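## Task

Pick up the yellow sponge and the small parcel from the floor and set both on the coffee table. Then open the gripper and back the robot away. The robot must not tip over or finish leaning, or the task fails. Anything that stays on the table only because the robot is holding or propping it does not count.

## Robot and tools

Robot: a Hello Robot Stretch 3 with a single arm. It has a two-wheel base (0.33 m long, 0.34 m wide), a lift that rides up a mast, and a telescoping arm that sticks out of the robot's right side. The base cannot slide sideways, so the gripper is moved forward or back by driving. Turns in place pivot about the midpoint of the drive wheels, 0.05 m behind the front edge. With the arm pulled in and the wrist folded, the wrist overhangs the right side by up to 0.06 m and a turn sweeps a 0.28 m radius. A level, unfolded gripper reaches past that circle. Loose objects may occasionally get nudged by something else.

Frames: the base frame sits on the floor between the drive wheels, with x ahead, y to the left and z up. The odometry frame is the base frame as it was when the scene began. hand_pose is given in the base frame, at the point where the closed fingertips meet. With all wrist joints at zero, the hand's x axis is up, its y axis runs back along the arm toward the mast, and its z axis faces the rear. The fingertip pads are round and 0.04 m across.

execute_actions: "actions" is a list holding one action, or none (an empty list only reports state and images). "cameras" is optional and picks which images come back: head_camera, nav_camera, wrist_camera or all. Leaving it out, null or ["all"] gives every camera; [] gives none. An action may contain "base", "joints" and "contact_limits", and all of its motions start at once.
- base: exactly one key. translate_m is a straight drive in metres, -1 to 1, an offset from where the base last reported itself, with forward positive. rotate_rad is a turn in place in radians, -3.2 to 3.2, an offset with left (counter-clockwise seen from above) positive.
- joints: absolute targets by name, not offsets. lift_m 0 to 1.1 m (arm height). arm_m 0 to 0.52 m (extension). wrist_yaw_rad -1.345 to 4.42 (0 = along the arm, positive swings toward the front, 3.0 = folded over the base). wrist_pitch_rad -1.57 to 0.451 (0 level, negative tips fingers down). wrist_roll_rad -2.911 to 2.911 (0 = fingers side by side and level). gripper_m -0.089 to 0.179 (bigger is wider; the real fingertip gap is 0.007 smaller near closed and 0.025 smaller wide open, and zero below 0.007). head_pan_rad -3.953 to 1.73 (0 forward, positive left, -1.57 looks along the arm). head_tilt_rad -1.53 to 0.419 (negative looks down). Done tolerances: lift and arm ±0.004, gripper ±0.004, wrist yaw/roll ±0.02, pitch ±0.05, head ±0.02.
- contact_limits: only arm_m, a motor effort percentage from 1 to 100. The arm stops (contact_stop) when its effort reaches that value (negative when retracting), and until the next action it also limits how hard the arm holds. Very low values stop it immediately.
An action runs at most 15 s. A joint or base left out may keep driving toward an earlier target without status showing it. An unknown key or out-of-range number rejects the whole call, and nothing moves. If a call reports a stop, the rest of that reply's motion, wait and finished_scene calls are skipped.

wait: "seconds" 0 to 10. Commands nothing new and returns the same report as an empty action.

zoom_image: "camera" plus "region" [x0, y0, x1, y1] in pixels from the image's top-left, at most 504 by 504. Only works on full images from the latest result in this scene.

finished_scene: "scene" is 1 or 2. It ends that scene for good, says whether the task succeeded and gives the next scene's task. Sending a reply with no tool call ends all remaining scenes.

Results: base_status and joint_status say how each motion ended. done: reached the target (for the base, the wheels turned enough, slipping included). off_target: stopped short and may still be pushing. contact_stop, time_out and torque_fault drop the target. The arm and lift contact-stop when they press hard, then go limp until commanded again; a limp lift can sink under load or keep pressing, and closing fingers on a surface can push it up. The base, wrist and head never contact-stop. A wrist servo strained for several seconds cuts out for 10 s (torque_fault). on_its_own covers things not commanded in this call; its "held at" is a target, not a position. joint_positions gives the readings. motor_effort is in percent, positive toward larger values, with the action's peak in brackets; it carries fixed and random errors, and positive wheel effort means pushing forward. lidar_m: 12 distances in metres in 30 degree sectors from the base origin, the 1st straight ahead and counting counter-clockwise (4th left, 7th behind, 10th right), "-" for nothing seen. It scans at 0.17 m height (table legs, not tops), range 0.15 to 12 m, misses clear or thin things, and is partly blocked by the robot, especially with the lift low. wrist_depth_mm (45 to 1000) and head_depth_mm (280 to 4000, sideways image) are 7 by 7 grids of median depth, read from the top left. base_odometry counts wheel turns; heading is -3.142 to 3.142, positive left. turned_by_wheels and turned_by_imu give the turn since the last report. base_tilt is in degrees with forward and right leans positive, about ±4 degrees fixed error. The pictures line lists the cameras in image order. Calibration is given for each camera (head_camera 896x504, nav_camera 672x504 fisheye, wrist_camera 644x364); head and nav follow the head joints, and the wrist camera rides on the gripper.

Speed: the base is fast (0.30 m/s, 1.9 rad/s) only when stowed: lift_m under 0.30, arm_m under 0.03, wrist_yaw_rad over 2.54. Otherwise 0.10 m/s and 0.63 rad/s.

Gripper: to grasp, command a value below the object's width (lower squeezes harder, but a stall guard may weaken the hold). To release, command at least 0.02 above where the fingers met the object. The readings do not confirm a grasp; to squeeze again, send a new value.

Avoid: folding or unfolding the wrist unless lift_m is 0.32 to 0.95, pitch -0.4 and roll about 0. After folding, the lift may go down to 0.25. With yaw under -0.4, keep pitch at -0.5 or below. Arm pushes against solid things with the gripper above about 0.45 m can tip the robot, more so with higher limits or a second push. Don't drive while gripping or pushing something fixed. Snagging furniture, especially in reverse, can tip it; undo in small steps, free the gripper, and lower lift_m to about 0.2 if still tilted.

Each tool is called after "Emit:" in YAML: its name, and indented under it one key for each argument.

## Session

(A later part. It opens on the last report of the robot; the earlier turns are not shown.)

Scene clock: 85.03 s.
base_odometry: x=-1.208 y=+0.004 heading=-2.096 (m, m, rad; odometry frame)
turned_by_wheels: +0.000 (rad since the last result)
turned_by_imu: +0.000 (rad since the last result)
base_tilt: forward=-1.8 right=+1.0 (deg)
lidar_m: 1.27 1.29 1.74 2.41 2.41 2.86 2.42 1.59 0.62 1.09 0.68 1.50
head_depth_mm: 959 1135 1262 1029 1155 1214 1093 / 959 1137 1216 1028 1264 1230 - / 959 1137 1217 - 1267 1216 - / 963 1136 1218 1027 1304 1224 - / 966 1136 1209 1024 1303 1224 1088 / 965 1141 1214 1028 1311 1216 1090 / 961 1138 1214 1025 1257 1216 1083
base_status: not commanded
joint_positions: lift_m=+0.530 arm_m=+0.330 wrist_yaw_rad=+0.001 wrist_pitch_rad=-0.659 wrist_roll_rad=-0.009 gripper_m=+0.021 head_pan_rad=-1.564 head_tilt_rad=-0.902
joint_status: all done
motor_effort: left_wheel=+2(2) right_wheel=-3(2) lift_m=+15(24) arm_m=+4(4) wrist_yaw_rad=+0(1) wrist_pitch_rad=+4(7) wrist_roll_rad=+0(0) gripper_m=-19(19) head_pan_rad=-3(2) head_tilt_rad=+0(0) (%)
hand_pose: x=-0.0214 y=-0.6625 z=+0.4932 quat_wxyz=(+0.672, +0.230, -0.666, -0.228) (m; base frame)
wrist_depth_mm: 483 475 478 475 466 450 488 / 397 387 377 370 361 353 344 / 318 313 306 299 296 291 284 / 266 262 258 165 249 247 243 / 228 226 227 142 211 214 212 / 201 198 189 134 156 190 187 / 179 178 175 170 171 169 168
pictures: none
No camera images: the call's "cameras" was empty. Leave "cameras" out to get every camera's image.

Emit:
execute_actions:
  actions:
    - {"joints":{"lift_m":0.517}}
  cameras: []

Emit:
execute_actions:
  actions:
    - {"joints":{"gripper_m":0.1}}
  cameras: []

Emit:
execute_actions:
  actions:
    - {"joints":{"arm_m":0.0,"wrist_pitch_rad":-0.4,"lift_m":0.53}}
  cameras: ["head_camera"]

Emit:
execute_actions:
  actions:
    - {"joints":{"wrist_yaw_rad":2.7,"gripper_m":0.04,"lift_m":0.34,"head_pan_rad":-1.8},"base":{"translate_m":-0.2}}
  cameras: []

Emit:
execute_actions:
  actions:
    - {"joints":{"lift_m":0.29},"base":{"translate_m":-1.0}}
  cameras: []

Emit:
execute_actions:
  actions:
    - {"base":{"translate_m":-0.12},"joints":{"lift_m":0.34}}
  cameras: ["head_camera","nav_camera"]

Scene clock: 93.70 s.
base_odometry: x=-1.208 y=+0.004 heading=-2.096 (m, m, rad; odometry frame)
turned_by_wheels: +0.000 (rad since the last result)
turned_by_imu: +0.001 (rad since the last result)
base_tilt: forward=-1.7 right=+1.1 (deg)
lidar_m: 1.26 1.29 1.74 2.41 2.41 2.86 2.43 1.60 0.62 1.09 0.68 1.49
head_depth_mm: 956 1125 1266 1028 1152 1225 1088 / 960 1136 1215 1029 1262 1220 - / 959 1137 1215 - 1264 1212 - / 959 1142 1214 1030 1307 1215 - / 959 1139 1213 1027 1309 1223 1089 / 964 1142 1212 1023 1305 1221 1090 / 960 1144 1206 1025 1257 1212 1088
base_status: not commanded
joint_positions: lift_m=+0.517 arm_m=+0.330 wrist_yaw_rad=+0.001 wrist_pitch_rad=-0.659 wrist_roll_rad=-0.009 gripper_m=+0.021 head_pan_rad=-1.564 head_tilt_rad=-0.902
joint_status: all done
motor_effort: left_wheel=+2(2) right_wheel=-2(2) lift_m=+15(14) arm_m=+4(5) wrist_yaw_rad=-1(0) wrist_pitch_rad=+4(4) wrist_roll_rad=+0(0) gripper_m=-20(19) head_pan_rad=-2(3) head_tilt_rad=+0(1) (%)
hand_pose: x=-0.0214 y=-0.6625 z=+0.4801 quat_wxyz=(+0.672, +0.230, -0.666, -0.228) (m; base frame)
wrist_depth_mm: 465 473 456 441 432 419 411 / 367 357 352 342 335 328 321 / 296 291 283 279 275 269 264 / 247 243 241 165 232 229 226 / 213 209 211 142 196 198 196 / 186 184 178 134 156 176 174 / 166 165 163 160 158 157 156
pictures: none
No camera images: the call's "cameras" was empty. Leave "cameras" out to get every camera's image.

Scene clock: 95.00 s.
base_odometry: x=-1.208 y=+0.004 heading=-2.096 (m, m, rad; odometry frame)
turned_by_wheels: +0.000 (rad since the last result)
turned_by_imu: +0.000 (rad since the last result)
base_tilt: forward=-1.8 right=+1.0 (deg)
lidar_m: 1.27 1.29 1.73 2.41 2.41 2.86 2.42 1.60 0.62 1.09 0.68 1.50
head_depth_mm: 955 1131 1263 1030 1158 1226 1096 / 963 1133 1218 1033 1268 1217 - / 960 1136 1215 - 1267 1215 - / 963 1138 1212 1025 1307 1219 - / 962 1141 1217 1028 1306 1219 1088 / 968 1143 1215 1026 1304 1210 1089 / 969 1142 1212 1023 1261 1218 1087
base_status: not commanded
joint_positions: lift_m=+0.517 arm_m=+0.330 wrist_yaw_rad=+0.001 wrist_pitch_rad=-0.659 wrist_roll_rad=-0.009 gripper_m=+0.100 head_pan_rad=-1.564 head_tilt_rad=-0.902
joint_status: all done
motor_effort: left_wheel=+2(3) right_wheel=-3(2) lift_m=+15(15) arm_m=+5(5) wrist_yaw_rad=-1(0) wrist_pitch_rad=+4(4) wrist_roll_rad=+0(0) gripper_m=-2(95) head_pan_rad=-3(2) head_tilt_rad=+1(0) (%)
hand_pose: x=-0.0214 y=-0.6625 z=+0.4801 quat_wxyz=(+0.672, +0.230, -0.666, -0.228) (m; base frame)
wrist_depth_mm: 471 477 457 446 430 421 412 / 365 359 350 342 336 326 321 / 294 290 285 279 274 271 264 / 247 244 239 167 232 230 226 / 213 210 213 144 199 199 196 / 187 185 178 134 170 179 175 / 166 165 163 161 159 158 156
pictures: none
No camera images: the call's "cameras" was empty. Leave "cameras" out to get every camera's image.

Scene clock: 98.63 s.
base_odometry: x=-1.208 y=+0.004 heading=-2.096 (m, m, rad; odometry frame)
turned_by_wheels: +0.000 (rad since the last result)
turned_by_imu: +0.001 (rad since the last result)
base_tilt: forward=-1.7 right=+0.9 (deg)
lidar_m: 1.26 1.30 1.73 2.40 2.41 2.86 2.42 1.60 0.62 1.09 0.68 1.50
head_depth_mm: 955 1129 1267 1035 1159 1222 1090 / 959 1133 1221 1031 1271 1239 - / 960 1136 1219 1012 1264 1259 - / 964 1134 1210 1003 1285 1200 - / 960 1143 1214 1027 1295 1210 1088 / 966 1142 1213 1025 1307 1213 1092 / 963 1141 1209 1028 1265 1213 1090
base_status: not commanded
joint_positions: lift_m=+0.530 arm_m=+0.000 wrist_yaw_rad=+0.001 wrist_pitch_rad=-0.423 wrist_roll_rad=-0.009 gripper_m=+0.100 head_pan_rad=-1.564 head_tilt_rad=-0.902
joint_status: all done
motor_effort: left_wheel=+2(2) right_wheel=-2(3) lift_m=+27(29) arm_m=-4(4) wrist_yaw_rad=+0(1) wrist_pitch_rad=+6(7) wrist_roll_rad=+1(0) gripper_m=-1(0) head_pan_rad=-3(3) head_tilt_rad=-1(1) (%)
hand_pose: x=-0.0214 y=-0.3691 z=+0.5412 quat_wxyz=(+0.695, +0.150, -0.688, -0.148) (m; base frame)
wrist_depth_mm: 781 760 786 772 777 785 788 / 841 821 812 785 749 824 866 / 569 533 524 456 504 491 934 / 401 394 388 382 379 368 363 / 364 361 351 356 353 352 352 / 823 629 605 623 594 630 421 / 547 660 664 654 653 562 643
pictures: head_camera (sideways: a quarter turn clockwise sets it upright)
camera_calibration (this result's frames):
head_camera: T_world_to_cam=[[-0.0609772, 0.812386, -0.579922, 0.774661], [0.997938, 0.0612806, -0.0190854, 0.02878], [0.0200333, -0.579891, -0.814448, 1.01924], [0, 0, 0, 1]] pos_world=[-0.00190265, -0.0400419, 1.27991]
Images, in order (width x height): head_camera 896x504.

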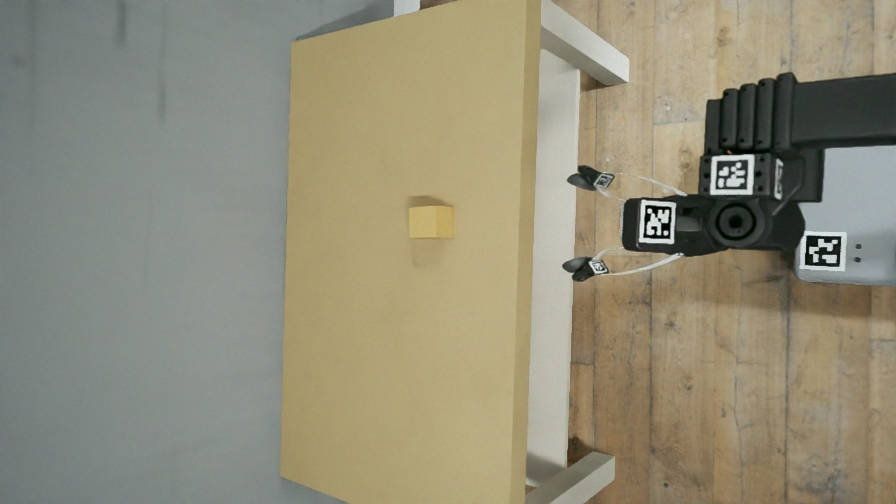

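Scene clock: 101.87 s.
base_odometry: x=-1.108 y=+0.177 heading=-2.096 (m, m, rad; odometry frame)
turned_by_wheels: +0.000 (rad since the last result)
turned_by_imu: +0.000 (rad since the last result)
base_tilt: forward=-1.7 right=+0.9 (deg)
lidar_m: 1.46 1.50 2.01 2.36 2.61 2.68 2.22 1.61 0.53 0.56 1.12 0.83
head_depth_mm: 1075 1282 1606 1585 1380 1225 1093 / 1046 1244 1548 1601 1384 1218 1112 / 1019 1215 1489 1589 1358 1239 - / 997 1178 1276 1029 1311 1237 - / 971 1142 1208 1028 1271 1240 1088 / 950 1111 1213 1024 1235 1216 1090 / 930 1089 1202 1003 1196 1211 1089
base_status: done
joint_positions: lift_m=+0.340 arm_m=+0.000 wrist_yaw_rad=+2.698 wrist_pitch_rad=-0.422 wrist_roll_rad=-0.009 gripper_m=+0.040 head_pan_rad=-1.793 head_tilt_rad=-0.902
joint_status: all done
motor_effort: left_wheel=+2(4) right_wheel=-2(7) lift_m=+14(23) arm_m=-4(4) wrist_yaw_rad=+3(4) wrist_pitch_rad=+6(7) wrist_roll_rad=+0(0) gripper_m=-1(96) head_pan_rad=-3(22) head_tilt_rad=+0(0) (%)
hand_pose: x=+0.0748 y=+0.0569 z=+0.3521 quat_wxyz=(+0.297, +0.704, -0.006, +0.645) (m; base frame)
wrist_depth_mm: - - - - - - - / - - - - - - - / - - - - - - - / - 898 881 877 856 840 818 / - 716 708 688 714 671 663 / - 589 578 576 538 561 556 / 500 - - 493 482 486 475
pictures: none
No camera images: the call's "cameras" was empty. Leave "cameras" out to get every camera's image.

Scene clock: 107.20 s.
base_odometry: x=-0.606 y=+1.043 heading=-2.096 (m, m, rad; odometry frame)
turned_by_wheels: +0.000 (rad since the last result)
turned_by_imu: -0.002 (rad since the last result)
base_tilt: forward=-1.8 right=+1.0 (deg)
lidar_m: 2.45 2.52 2.76 2.33 1.90 1.79 1.23 1.62 1.15 1.13 1.16 0.95
head_depth_mm: 1084 1301 1624 1592 1382 1216 1086 / 1057 1264 1568 1590 1376 1223 1115 / 1037 1234 1521 1587 1380 1237 - / 1029 1220 1482 1602 1387 1234 - / 999 1183 1434 1600 1380 1220 1087 / 982 1150 1393 1591 1379 1215 1087 / 960 1125 1345 1557 1384 1213 1086
base_status: done
joint_positions: lift_m=+0.290 arm_m=+0.000 wrist_yaw_rad=+2.699 wrist_pitch_rad=-0.422 wrist_roll_rad=-0.009 gripper_m=+0.040 head_pan_rad=-1.793 head_tilt_rad=-0.902
joint_status: all done
motor_effort: left_wheel=+2(7) right_wheel=-2(10) lift_m=+15(15) arm_m=-3(3) wrist_yaw_rad=+1(4) wrist_pitch_rad=+6(6) wrist_roll_rad=+0(0) gripper_m=-1(0) head_pan_rad=-3(3) head_tilt_rad=+0(0) (%)
hand_pose: x=+0.0747 y=+0.0570 z=+0.3022 quat_wxyz=(+0.297, +0.704, -0.006, +0.645) (m; base frame)
wrist_depth_mm: - - - - - - - / - - - - - - - / - - - - - - 952 / - 788 783 780 750 747 731 / - 639 630 613 632 597 587 / - 523 542 508 486 493 499 / 449 - - 438 433 431 424
pictures: none
No camera images: the call's "cameras" was empty. Leave "cameras" out to get every camera's image.

Scene clock: 109.67 s.
base_odometry: x=-0.546 y=+1.146 heading=-2.096 (m, m, rad; odometry frame)
turned_by_wheels: +0.000 (rad since the last result)
turned_by_imu: +0.000 (rad since the last result)
base_tilt: forward=-1.8 right=+1.0 (deg)
lidar_m: 2.57 2.64 2.43 2.31 1.82 1.67 1.12 1.63 1.17 1.12 1.17 1.06
head_depth_mm: 1093 1315 1641 1594 1388 1217 1091 / 1065 1275 1573 1599 1390 1216 1119 / 1036 1240 1523 1600 1368 1238 - / 1018 1203 1476 1594 1379 1242 - / 1005 1184 1451 1595 1375 1236 1088 / 987 1153 1399 1588 1371 1219 1084 / 964 1127 1348 1552 1375 1220 1088
base_status: done
joint_positions: lift_m=+0.340 arm_m=+0.000 wrist_yaw_rad=+2.699 wrist_pitch_rad=-0.422 wrist_roll_rad=-0.009 gripper_m=+0.040 head_pan_rad=-1.793 head_tilt_rad=-0.902
joint_status: all done
motor_effort: left_wheel=+2(6) right_wheel=-3(12) lift_m=+27(29) arm_m=-4(4) wrist_yaw_rad=+1(2) wrist_pitch_rad=+6(6) wrist_roll_rad=+0(0) gripper_m=+0(1) head_pan_rad=-3(3) head_tilt_rad=+1(1) (%)
hand_pose: x=+0.0747 y=+0.0570 z=+0.3514 quat_wxyz=(+0.297, +0.704, -0.006, +0.645) (m; base frame)
wrist_depth_mm: - - - - - - - / - - - - - - - / - - - - - - - / - 895 887 872 844 837 831 / - 729 710 686 702 659 658 / - 590 583 568 538 560 557 / 504 - - 485 485 474 476
pictures: head_camera (sideways: a quarter turn clockwise sets it upright), nav_camera (sideways: a quarter turn counterclockwise sets it upright)
camera_calibration (this result's frames):
head_camera: T_world_to_cam=[[0.125695, 0.804917, -0.579923, 0.773523], [0.985659, -0.167669, -0.0190854, 0.0288549], [-0.112597, -0.569207, -0.814448, 1.02005], [0, 0, 0, 1]] pos_world=[-0.0108141, -0.0371659, 1.27991]
nav_camera: T_world_to_cam=[[-0.170754, -0.750287, 0.63868, -0.788595], [-0.980521, 0.193249, -0.0351289, 0.102955], [-0.0970673, -0.632238, -0.76867, 0.962702], [0, 0, 0, 1]] pos_world=[0.0597399, -0.00291245, 1.24728]
Images, in order (width x height): head_camera 896x504, nav_camera 672x504.

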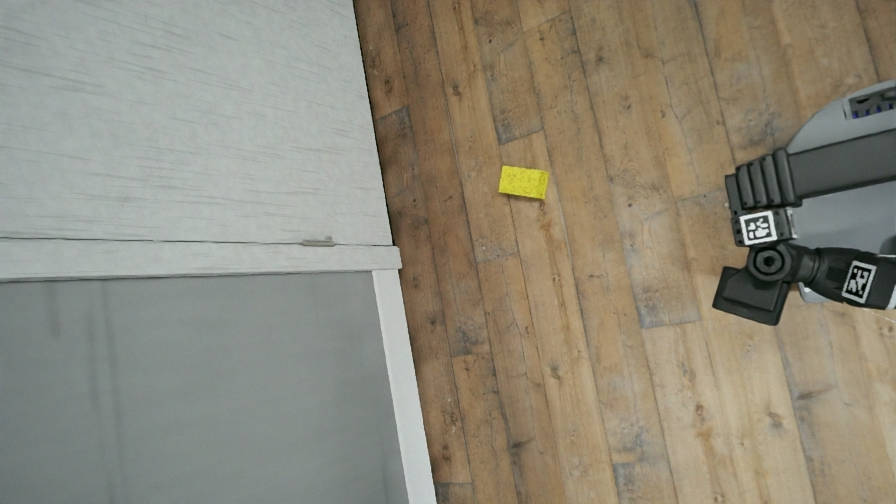

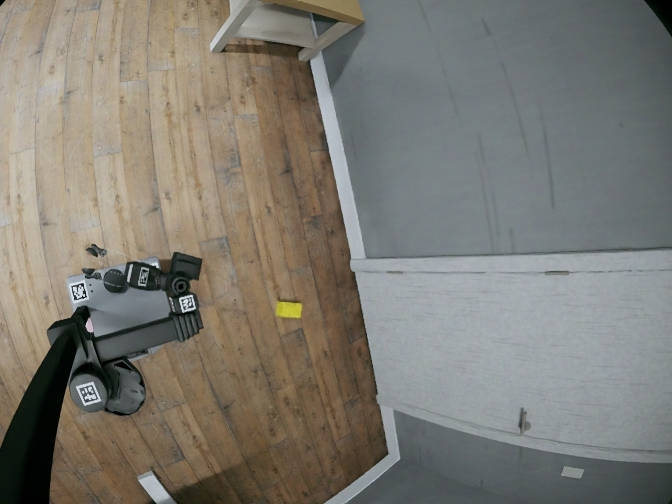

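Emit:
execute_actions:
  actions:
    - {"base":{"translate_m":-0.21},"joints":{"wrist_yaw_rad":-0.3,"arm_m":0.27}}
  cameras: []

Emit:
execute_actions:
  actions:
    - {"joints":{"wrist_pitch_rad":-0.65,"arm_m":0.35,"lift_m":0.13,"gripper_m":0.16}}
  cameras: ["wrist_camera"]

Scene clock: 117.23 s.
base_odometry: x=-0.441 y=+1.328 heading=-2.096 (m, m, rad; odometry frame)
turned_by_wheels: +0.000 (rad since the last result)
turned_by_imu: +0.001 (rad since the last result)
base_tilt: forward=-1.8 right=+1.0 (deg)
lidar_m: 2.04 2.86 2.48 2.31 1.72 1.45 0.91 1.42 1.18 1.11 1.17 1.24
head_depth_mm: 1099 1322 1651 1595 1387 1220 1090 / 1074 1278 1599 1581 1380 1221 1116 / 1045 1241 1534 1597 1383 1232 - / 1017 1209 1479 1592 1336 1220 - / 995 1174 1429 1588 1382 1218 1086 / 979 1150 1410 1586 1377 1212 1083 / 967 1133 1359 1561 1379 1220 1088
base_status: done
joint_positions: lift_m=+0.340 arm_m=+0.270 wrist_yaw_rad=-0.298 wrist_pitch_rad=-0.422 wrist_roll_rad=-0.009 gripper_m=+0.040 head_pan_rad=-1.793 head_tilt_rad=-0.902
joint_status: all done
motor_effort: left_wheel=+2(3) right_wheel=-2(9) lift_m=+27(27) arm_m=+4(7) wrist_yaw_rad=+0(5) wrist_pitch_rad=+6(6) wrist_roll_rad=+0(0) gripper_m=-1(1) head_pan_rad=-3(2) head_tilt_rad=+0(0) (%)
hand_pose: x=-0.0873 y=-0.6286 z=+0.3514 quat_wxyz=(+0.665, +0.045, -0.702, -0.249) (m; base frame)
wrist_depth_mm: 489 512 544 590 644 710 822 / 518 560 587 646 701 808 922 / 558 604 639 707 782 874 - / 604 656 699 784 828 836 816 / 639 676 697 693 697 669 668 / 590 585 580 570 541 564 552 / 506 500 495 484 478 482 471
pictures: none
No camera images: the call's "cameras" was empty. Leave "cameras" out to get every camera's image.

Scene clock: 119.97 s.
base_odometry: x=-0.441 y=+1.328 heading=-2.096 (m, m, rad; odometry frame)
turned_by_wheels: +0.000 (rad since the last result)
turned_by_imu: +0.000 (rad since the last result)
base_tilt: forward=-1.8 right=+1.1 (deg)
lidar_m: 2.04 2.86 2.48 2.32 1.73 1.45 0.91 1.42 1.18 1.11 1.17 1.24
head_depth_mm: 1100 1324 1649 1601 1384 1222 1091 / 1075 1280 1593 1589 1378 1224 1114 / 1044 1246 1529 1594 1383 1221 - / 1022 1212 1478 1589 1382 1218 - / 998 1176 1440 1586 1384 1218 1085 / 980 1150 1404 1584 1381 1216 1091 / 966 1134 1375 1553 1387 1212 1085
base_status: not commanded
joint_positions: lift_m=+0.130 arm_m=+0.350 wrist_yaw_rad=-0.299 wrist_pitch_rad=-0.659 wrist_roll_rad=-0.009 gripper_m=+0.160 head_pan_rad=-1.793 head_tilt_rad=-0.902
joint_status: all done
motor_effort: left_wheel=+2(2) right_wheel=-2(3) lift_m=+15(25) arm_m=+4(7) wrist_yaw_rad=-1(2) wrist_pitch_rad=+3(6) wrist_roll_rad=+0(0) gripper_m=-1(99) head_pan_rad=-3(3) head_tilt_rad=-1(0) (%)
hand_pose: x=-0.0768 y=-0.6741 z=+0.0931 quat_wxyz=(+0.631, +0.128, -0.693, -0.326) (m; base frame)
wrist_depth_mm: 435 459 500 542 560 576 562 / 469 488 482 476 459 451 440 / 408 396 391 379 375 373 364 / 339 336 329 326 317 319 309 / 291 295 283 232 275 279 268 / 257 - 250 200 237 239 238 / 230 225 223 208 214 215 214
pictures: wrist_camera
camera_calibration (this result's frames):
wrist_camera: T_world_to_cam=[[-0.962749, 0.269943, -0.01564, 0.115108], [0.20969, 0.708838, -0.673482, 0.591356], [-0.170716, -0.651674, -0.739038, -0.216317], [0, 0, 0, 1]] pos_world=[-0.0501107, -0.591217, 0.240201]
Images, in order (width x height): wrist_camera 644x364.

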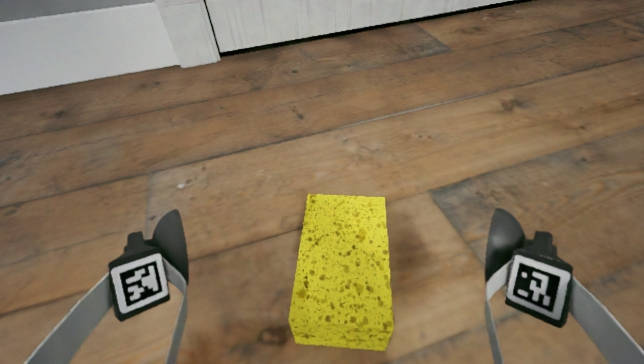

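Emit:
execute_actions:
  actions:
    - {"joints":{"arm_m":0.37,"lift_m":0.062,"wrist_yaw_rad":-0.36}}
  cameras: []

Emit:
execute_actions:
  actions:
    - {"joints":{"gripper_m":0.032}}
  cameras: ["wrist_camera"]

Emit:
execute_actions:
  actions:
    - {"joints":{"lift_m":0.34,"arm_m":0.0,"wrist_yaw_rad":0.3,"wrist_pitch_rad":-0.4,"head_pan_rad":-1.57},"base":{"translate_m":0.33}}
  cameras: ["wrist_camera"]

Scene clock: 128.17 s.
base_odometry: x=-0.441 y=+1.328 heading=-2.096 (m, m, rad; odometry frame)
turned_by_wheels: +0.000 (rad since the last result)
turned_by_imu: +0.001 (rad since the last result)
base_tilt: forward=-1.7 right=+0.9 (deg)
lidar_m: 2.04 2.86 2.48 2.31 1.73 1.44 0.91 1.42 1.18 1.11 1.17 1.24
head_depth_mm: 1100 1326 1629 1590 1381 1221 1090 / 1071 1279 1592 1593 1380 1223 1118 / 1047 1245 1537 1591 1377 1211 - / 1019 1205 1474 1586 1402 1214 - / 1002 1178 1433 1582 1374 1214 1089 / 985 1151 1396 1583 1367 1211 1091 / 969 1132 1363 1569 1382 1213 1085
base_status: not commanded
joint_positions: lift_m=+0.062 arm_m=+0.370 wrist_yaw_rad=-0.358 wrist_pitch_rad=-0.659 wrist_roll_rad=-0.009 gripper_m=+0.160 head_pan_rad=-1.793 head_tilt_rad=-0.902
joint_status: all done
motor_effort: left_wheel=+3(3) right_wheel=-3(2) lift_m=+15(16) arm_m=+4(2) wrist_yaw_rad=+0(2) wrist_pitch_rad=+3(3) wrist_roll_rad=+0(0) gripper_m=+1(0) head_pan_rad=-3(2) head_tilt_rad=-1(0) (%)
hand_pose: x=-0.0873 y=-0.6905 z=+0.0251 quat_wxyz=(+0.621, +0.108, -0.696, -0.344) (m; base frame)
wrist_depth_mm: 408 424 446 430 421 408 395 / 355 348 342 334 327 320 311 / 286 283 277 271 267 263 257 / 240 237 233 168 218 222 220 / 206 210 202 144 189 198 191 / 182 - 176 128 165 169 169 / - 159 157 141 149 152 152
pictures: none
No camera images: the call's "cameras" was empty. Leave "cameras" out to get every camera's image.

Scene clock: 129.93 s.
base_odometry: x=-0.441 y=+1.328 heading=-2.096 (m, m, rad; odometry frame)
turned_by_wheels: +0.000 (rad since the last result)
turned_by_imu: +0.000 (rad since the last result)
base_tilt: forward=-1.7 right=+1.0 (deg)
lidar_m: 2.04 2.85 2.48 2.31 1.73 1.45 0.91 1.41 1.18 1.11 1.17 1.24
head_depth_mm: 1093 1324 1648 1600 1380 1223 1090 / 1075 1282 1590 1594 1386 1219 1114 / 1044 1248 1544 1586 1379 1223 - / 1021 1206 1482 1598 1396 1213 - / 994 1174 1437 1577 1376 1214 1086 / 979 1147 1408 1581 1380 1221 1087 / 968 1131 1362 1553 1371 1213 1089
base_status: not commanded
joint_positions: lift_m=+0.062 arm_m=+0.370 wrist_yaw_rad=-0.359 wrist_pitch_rad=-0.659 wrist_roll_rad=-0.009 gripper_m=+0.033 head_pan_rad=-1.793 head_tilt_rad=-0.902
joint_status: all done
motor_effort: left_wheel=+2(2) right_wheel=-2(3) lift_m=+15(15) arm_m=+5(4) wrist_yaw_rad=+1(0) wrist_pitch_rad=+3(3) wrist_roll_rad=+0(0) gripper_m=-18(100) head_pan_rad=-3(3) head_tilt_rad=+0(0) (%)
hand_pose: x=-0.0875 y=-0.6904 z=+0.0251 quat_wxyz=(+0.621, +0.108, -0.696, -0.345) (m; base frame)
wrist_depth_mm: 409 430 443 430 421 409 396 / 355 351 344 334 327 320 312 / 286 283 278 272 268 262 259 / 241 236 233 166 219 222 219 / 206 204 202 144 147 194 191 / 181 179 169 128 128 171 169 / 161 160 158 140 149 153 152
pictures: wrist_camera
camera_calibration (this result's frames):
wrist_camera: T_world_to_cam=[[-0.944743, 0.327437, -0.0156442, 0.149417], [0.252039, 0.695028, -0.673359, 0.553513], [-0.20961, -0.640094, -0.73915, -0.274453], [0, 0, 0, 1]] pos_world=[-0.0558741, -0.609308, 0.172188]
Images, in order (width x height): wrist_camera 644x364.

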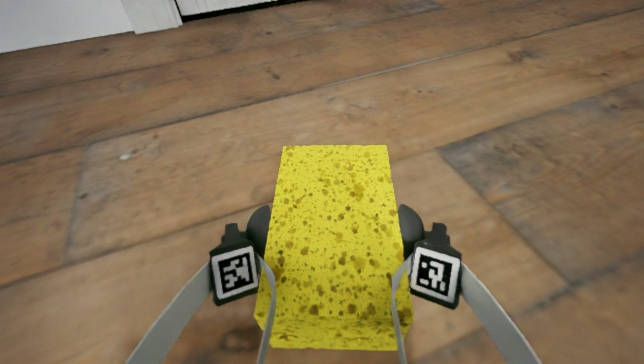

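Scene clock: 134.47 s.
base_odometry: x=-0.606 y=+1.043 heading=-2.096 (m, m, rad; odometry frame)
turned_by_wheels: +0.000 (rad since the last result)
turned_by_imu: +0.001 (rad since the last result)
base_tilt: forward=-1.8 right=+1.0 (deg)
lidar_m: 2.45 2.52 2.76 2.32 1.90 1.80 1.23 1.62 1.15 1.13 1.16 0.95
head_depth_mm: 983 1163 1436 1600 1387 1222 1092 / 998 1189 1426 1598 1382 1211 1109 / 1000 1184 1448 1604 1381 1228 - / 1000 1185 1456 1594 1385 1215 - / 1001 1182 1435 1596 1385 1220 1090 / 1000 1187 1444 1574 1375 1213 1090 / 993 1180 1443 1584 1383 1209 1086
base_status: done
joint_positions: lift_m=+0.340 arm_m=+0.000 wrist_yaw_rad=+0.300 wrist_pitch_rad=-0.424 wrist_roll_rad=-0.009 gripper_m=+0.033 head_pan_rad=-1.577 head_tilt_rad=-0.902
joint_status: all done
motor_effort: left_wheel=+2(6) right_wheel=-2(5) lift_m=+28(29) arm_m=-4(3) wrist_yaw_rad=+1(4) wrist_pitch_rad=+7(7) wrist_roll_rad=+0(0) gripper_m=-18(18) head_pan_rad=+4(22) head_tilt_rad=+0(1) (%)
hand_pose: x=+0.0445 y=-0.3590 z=+0.3510 quat_wxyz=(+0.709, +0.251, -0.658, -0.043) (m; base frame)
wrist_depth_mm: - 967 931 842 796 740 681 / - - - 930 869 783 723 / 855 - - - 938 851 775 / 872 898 875 166 801 832 808 / 693 714 701 144 148 669 665 / 590 583 537 128 128 560 554 / 506 502 494 139 462 475 480
pictures: wrist_camera
camera_calibration (this result's frames):
wrist_camera: T_world_to_cam=[[-0.946625, -0.322202, -0.00928632, -0.0646469], [-0.173764, 0.534356, -0.827206, 0.524614], [0.27149, -0.781441, -0.561822, 0.0717897], [0, 0, 0, 1]] pos_world=[0.0104724, -0.245061, 0.473697]
Images, in order (width x height): wrist_camera 644x364.

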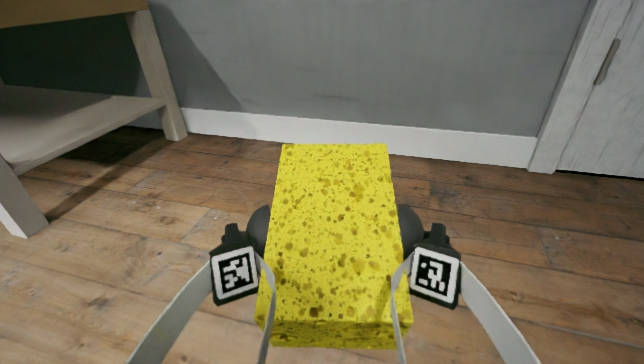

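Emit:
execute_actions:
  actions:
    - {"joints":{"lift_m":0.57,"arm_m":0.33,"wrist_yaw_rad":0,"wrist_pitch_rad":-0.648},"base":{"translate_m":1.0}}
  cameras: ["head_camera"]

Emit:
execute_actions:
  actions:
    - {"joints":{"lift_m":0.515}}
  cameras: ["wrist_camera"]

Scene clock: 150.90 s.
base_odometry: x=-1.107 y=+0.177 heading=-2.096 (m, m, rad; odometry frame)
turned_by_wheels: +0.000 (rad since the last result)
turned_by_imu: +0.002 (rad since the last result)
base_tilt: forward=-1.7 right=+1.0 (deg)
lidar_m: 1.46 1.50 2.00 2.37 2.63 2.69 2.22 1.61 0.53 0.56 1.12 0.83
head_depth_mm: 965 1148 1401 1595 1385 1219 1094 / 972 1142 1403 1594 1398 - - / 966 1138 1214 988 1282 1220 1126 / 967 1148 1216 1006 1305 1220 - / 964 1141 1212 1011 1305 1215 1095 / 966 1137 1210 1028 1311 1218 1092 / 967 1138 1207 1025 1310 1210 1082
base_status: done
joint_positions: lift_m=+0.570 arm_m=+0.330 wrist_yaw_rad=+0.001 wrist_pitch_rad=-0.659 wrist_roll_rad=-0.009 gripper_m=+0.033 head_pan_rad=-1.577 head_tilt_rad=-0.902
joint_status: all done
motor_effort: left_wheel=+3(6) right_wheel=-2(4) lift_m=+28(28) arm_m=+4(6) wrist_yaw_rad=-1(2) wrist_pitch_rad=+3(10) wrist_roll_rad=+0(0) gripper_m=-18(18) head_pan_rad=+3(4) head_tilt_rad=-1(0) (%)
hand_pose: x=-0.0215 y=-0.6625 z=+0.5324 quat_wxyz=(+0.672, +0.230, -0.666, -0.228) (m; base frame)
wrist_depth_mm: 497 499 504 504 505 513 516 / 481 471 460 450 440 588 586 / 387 380 372 367 358 652 675 / 322 318 312 165 293 320 799 / 279 274 272 145 147 260 787 / 202 240 226 128 128 230 692 / 209 215 211 140 202 206 593
pictures: head_camera (sideways: a quarter turn clockwise sets it upright)
camera_calibration (this result's frames):
head_camera: T_world_to_cam=[[-0.0500794, 0.813131, -0.579923, 0.774595], [0.99867, 0.0478948, -0.0190854, 0.0287756], [0.0122564, -0.580107, -0.814448, 1.01928], [0, 0, 0, 1]] pos_world=[-0.0024388, -0.039931, 1.27991]
Images, in order (width x height): head_camera 896x504.

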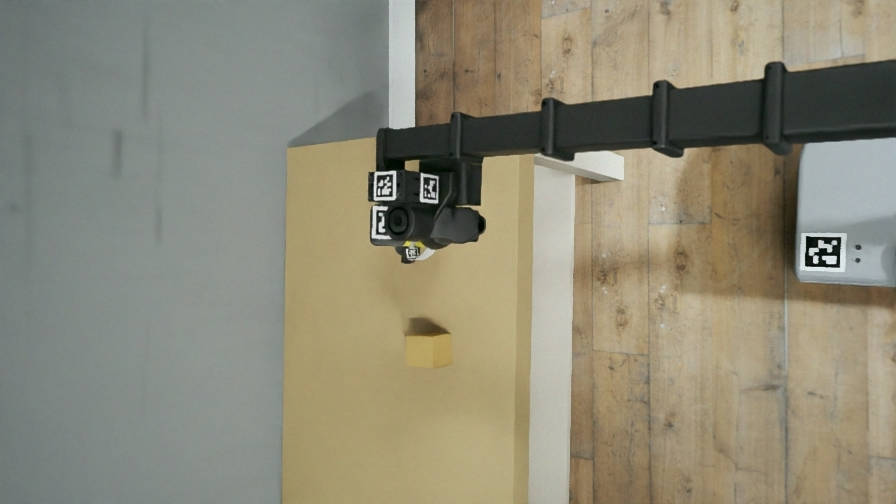

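Scene clock: 152.23 s.
base_odometry: x=-1.107 y=+0.177 heading=-2.096 (m, m, rad; odometry frame)
turned_by_wheels: +0.000 (rad since the last result)
turned_by_imu: +0.000 (rad since the last result)
base_tilt: forward=-1.8 right=+1.0 (deg)
lidar_m: 1.46 1.50 2.00 2.37 2.63 2.68 2.22 1.62 0.53 0.56 1.12 0.83
head_depth_mm: 968 1147 1405 1598 1386 1220 1094 / 967 1149 1409 1583 1385 1231 - / 966 1145 1211 - 1269 1216 - / 968 1147 1217 1030 1306 1213 - / 966 1137 1209 1008 1309 1215 1088 / 963 1140 1214 1026 1303 1215 1088 / 965 1141 1213 1025 1302 1215 1088
base_status: not commanded
joint_positions: lift_m=+0.515 arm_m=+0.330 wrist_yaw_rad=+0.001 wrist_pitch_rad=-0.659 wrist_roll_rad=-0.009 gripper_m=+0.033 head_pan_rad=-1.577 head_tilt_rad=-0.902
joint_status: all done
motor_effort: left_wheel=+2(1) right_wheel=-3(3) lift_m=+15(25) arm_m=+4(4) wrist_yaw_rad=+0(0) wrist_pitch_rad=+3(3) wrist_roll_rad=+0(0) gripper_m=-16(18) head_pan_rad=+3(4) head_tilt_rad=+0(0) (%)
hand_pose: x=-0.0215 y=-0.6625 z=+0.4782 quat_wxyz=(+0.672, +0.230, -0.666, -0.228) (m; base frame)
wrist_depth_mm: 474 467 456 439 430 512 521 / 362 353 346 342 331 567 587 / 293 287 281 277 270 277 682 / 244 240 236 165 223 226 772 / 203 207 206 144 148 197 206 / 184 183 172 128 128 173 172 / 165 163 160 140 153 156 155
pictures: wrist_camera
camera_calibration (this result's frames):
wrist_camera: T_world_to_cam=[[-0.999542, -0.0258937, -0.0156339, -0.0254722], [-0.00860712, 0.738988, -0.673663, 0.84623], [0.0289969, -0.673221, -0.738873, 0.0751827], [0, 0, 0, 1]] pos_world=[-0.020357, -0.575399, 0.625226]
Images, in order (width x height): wrist_camera 644x364.

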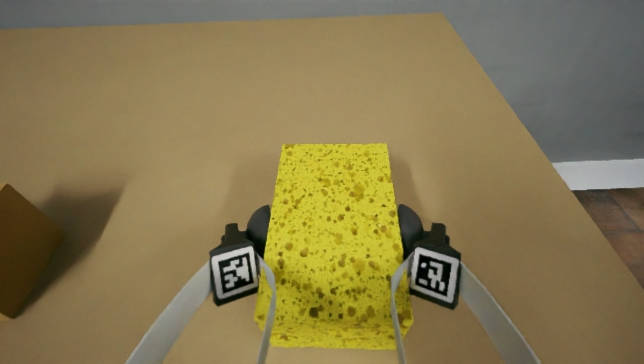

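Emit:
execute_actions:
  actions:
    - {"joints":{"gripper_m":0.115}}
  cameras: []

Emit:
execute_actions:
  actions:
    - {"joints":{"arm_m":0.05,"lift_m":0.54}}
  cameras: ["head_camera"]

Scene clock: 156.43 s.
base_odometry: x=-1.107 y=+0.177 heading=-2.096 (m, m, rad; odometry frame)
turned_by_wheels: +0.000 (rad since the last result)
turned_by_imu: +0.001 (rad since the last result)
base_tilt: forward=-1.7 right=+0.9 (deg)
lidar_m: 1.46 1.49 2.01 2.36 2.63 2.69 2.22 1.61 0.53 0.56 1.12 0.82
head_depth_mm: 962 1144 1388 1582 1388 1219 1089 / 964 1148 1403 1595 1382 1227 - / 970 1145 1217 - 1272 1221 - / 966 1145 1217 1028 1307 1220 - / 965 1141 1209 1007 1304 1209 1087 / 966 1142 1211 1026 1304 1216 1088 / 968 1137 1208 1028 1307 1209 1088
base_status: not commanded
joint_positions: lift_m=+0.515 arm_m=+0.330 wrist_yaw_rad=+0.001 wrist_pitch_rad=-0.659 wrist_roll_rad=-0.009 gripper_m=+0.115 head_pan_rad=-1.577 head_tilt_rad=-0.902
joint_status: all done
motor_effort: left_wheel=+2(2) right_wheel=-3(2) lift_m=+15(15) arm_m=+4(5) wrist_yaw_rad=+1(1) wrist_pitch_rad=+3(3) wrist_roll_rad=+0(1) gripper_m=-1(94) head_pan_rad=+3(4) head_tilt_rad=+0(1) (%)
hand_pose: x=-0.0215 y=-0.6625 z=+0.4782 quat_wxyz=(+0.672, +0.230, -0.666, -0.228) (m; base frame)
wrist_depth_mm: 478 464 453 437 428 511 517 / 363 353 346 339 334 567 584 / 292 286 282 276 271 275 681 / 244 240 236 172 224 226 761 / 203 208 209 149 191 201 206 / 184 185 174 130 137 176 172 / 165 162 160 144 153 156 155
pictures: none
No camera images: the call's "cameras" was empty. Leave "cameras" out to get every camera's image.

Scene clock: 159.70 s.
base_odometry: x=-1.107 y=+0.177 heading=-2.096 (m, m, rad; odometry frame)
turned_by_wheels: +0.000 (rad since the last result)
turned_by_imu: +0.001 (rad since the last result)
base_tilt: forward=-1.7 right=+1.0 (deg)
lidar_m: 1.46 1.50 2.01 2.37 2.63 2.69 2.22 1.61 0.53 0.56 1.12 0.83
head_depth_mm: 967 1142 1410 1584 1378 1223 1093 / 966 1143 1400 1570 1356 1238 - / 968 1141 1210 1020 1238 - - / 968 1147 1216 1003 1265 1199 - / 968 1142 1213 1007 1314 1218 1095 / 967 1140 1212 1027 1306 1208 1084 / 966 1143 1217 1025 1307 1214 1085
base_status: not commanded
joint_positions: lift_m=+0.540 arm_m=+0.050 wrist_yaw_rad=+0.001 wrist_pitch_rad=-0.659 wrist_roll_rad=-0.009 gripper_m=+0.115 head_pan_rad=-1.577 head_tilt_rad=-0.902
joint_status: all done
motor_effort: left_wheel=+2(2) right_wheel=-3(2) lift_m=+27(28) arm_m=-4(5) wrist_yaw_rad=+0(1) wrist_pitch_rad=+3(3) wrist_roll_rad=+1(0) gripper_m=-1(1) head_pan_rad=+3(3) head_tilt_rad=+0(0) (%)
hand_pose: x=-0.0215 y=-0.3831 z=+0.5024 quat_wxyz=(+0.672, +0.230, -0.666, -0.228) (m; base frame)
wrist_depth_mm: 545 535 528 485 516 800 786 / 417 377 397 359 382 890 898 / 337 329 325 317 314 963 969 / 320 321 320 319 321 819 870 / 625 611 616 600 571 759 747 / 701 683 678 677 575 695 670 / 641 619 618 603 598 595 594
pictures: head_camera (sideways: a quarter turn clockwise sets it upright)
camera_calibration (this result's frames):
head_camera: T_world_to_cam=[[-0.0500895, 0.81313, -0.579923, 0.774595], [0.998669, 0.0479073, -0.0190854, 0.0287756], [0.0122636, -0.580107, -0.814448, 1.01928], [0, 0, 0, 1]] pos_world=[-0.0024383, -0.0399311, 1.27991]
Images, in order (width x height): head_camera 896x504.

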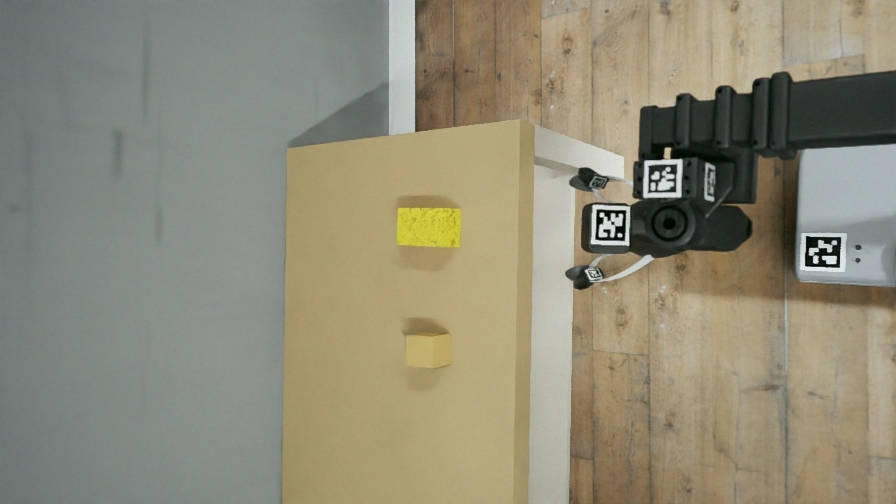

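Emit:
finished_scene:
  scene: 2

The scene is finished: the task was done.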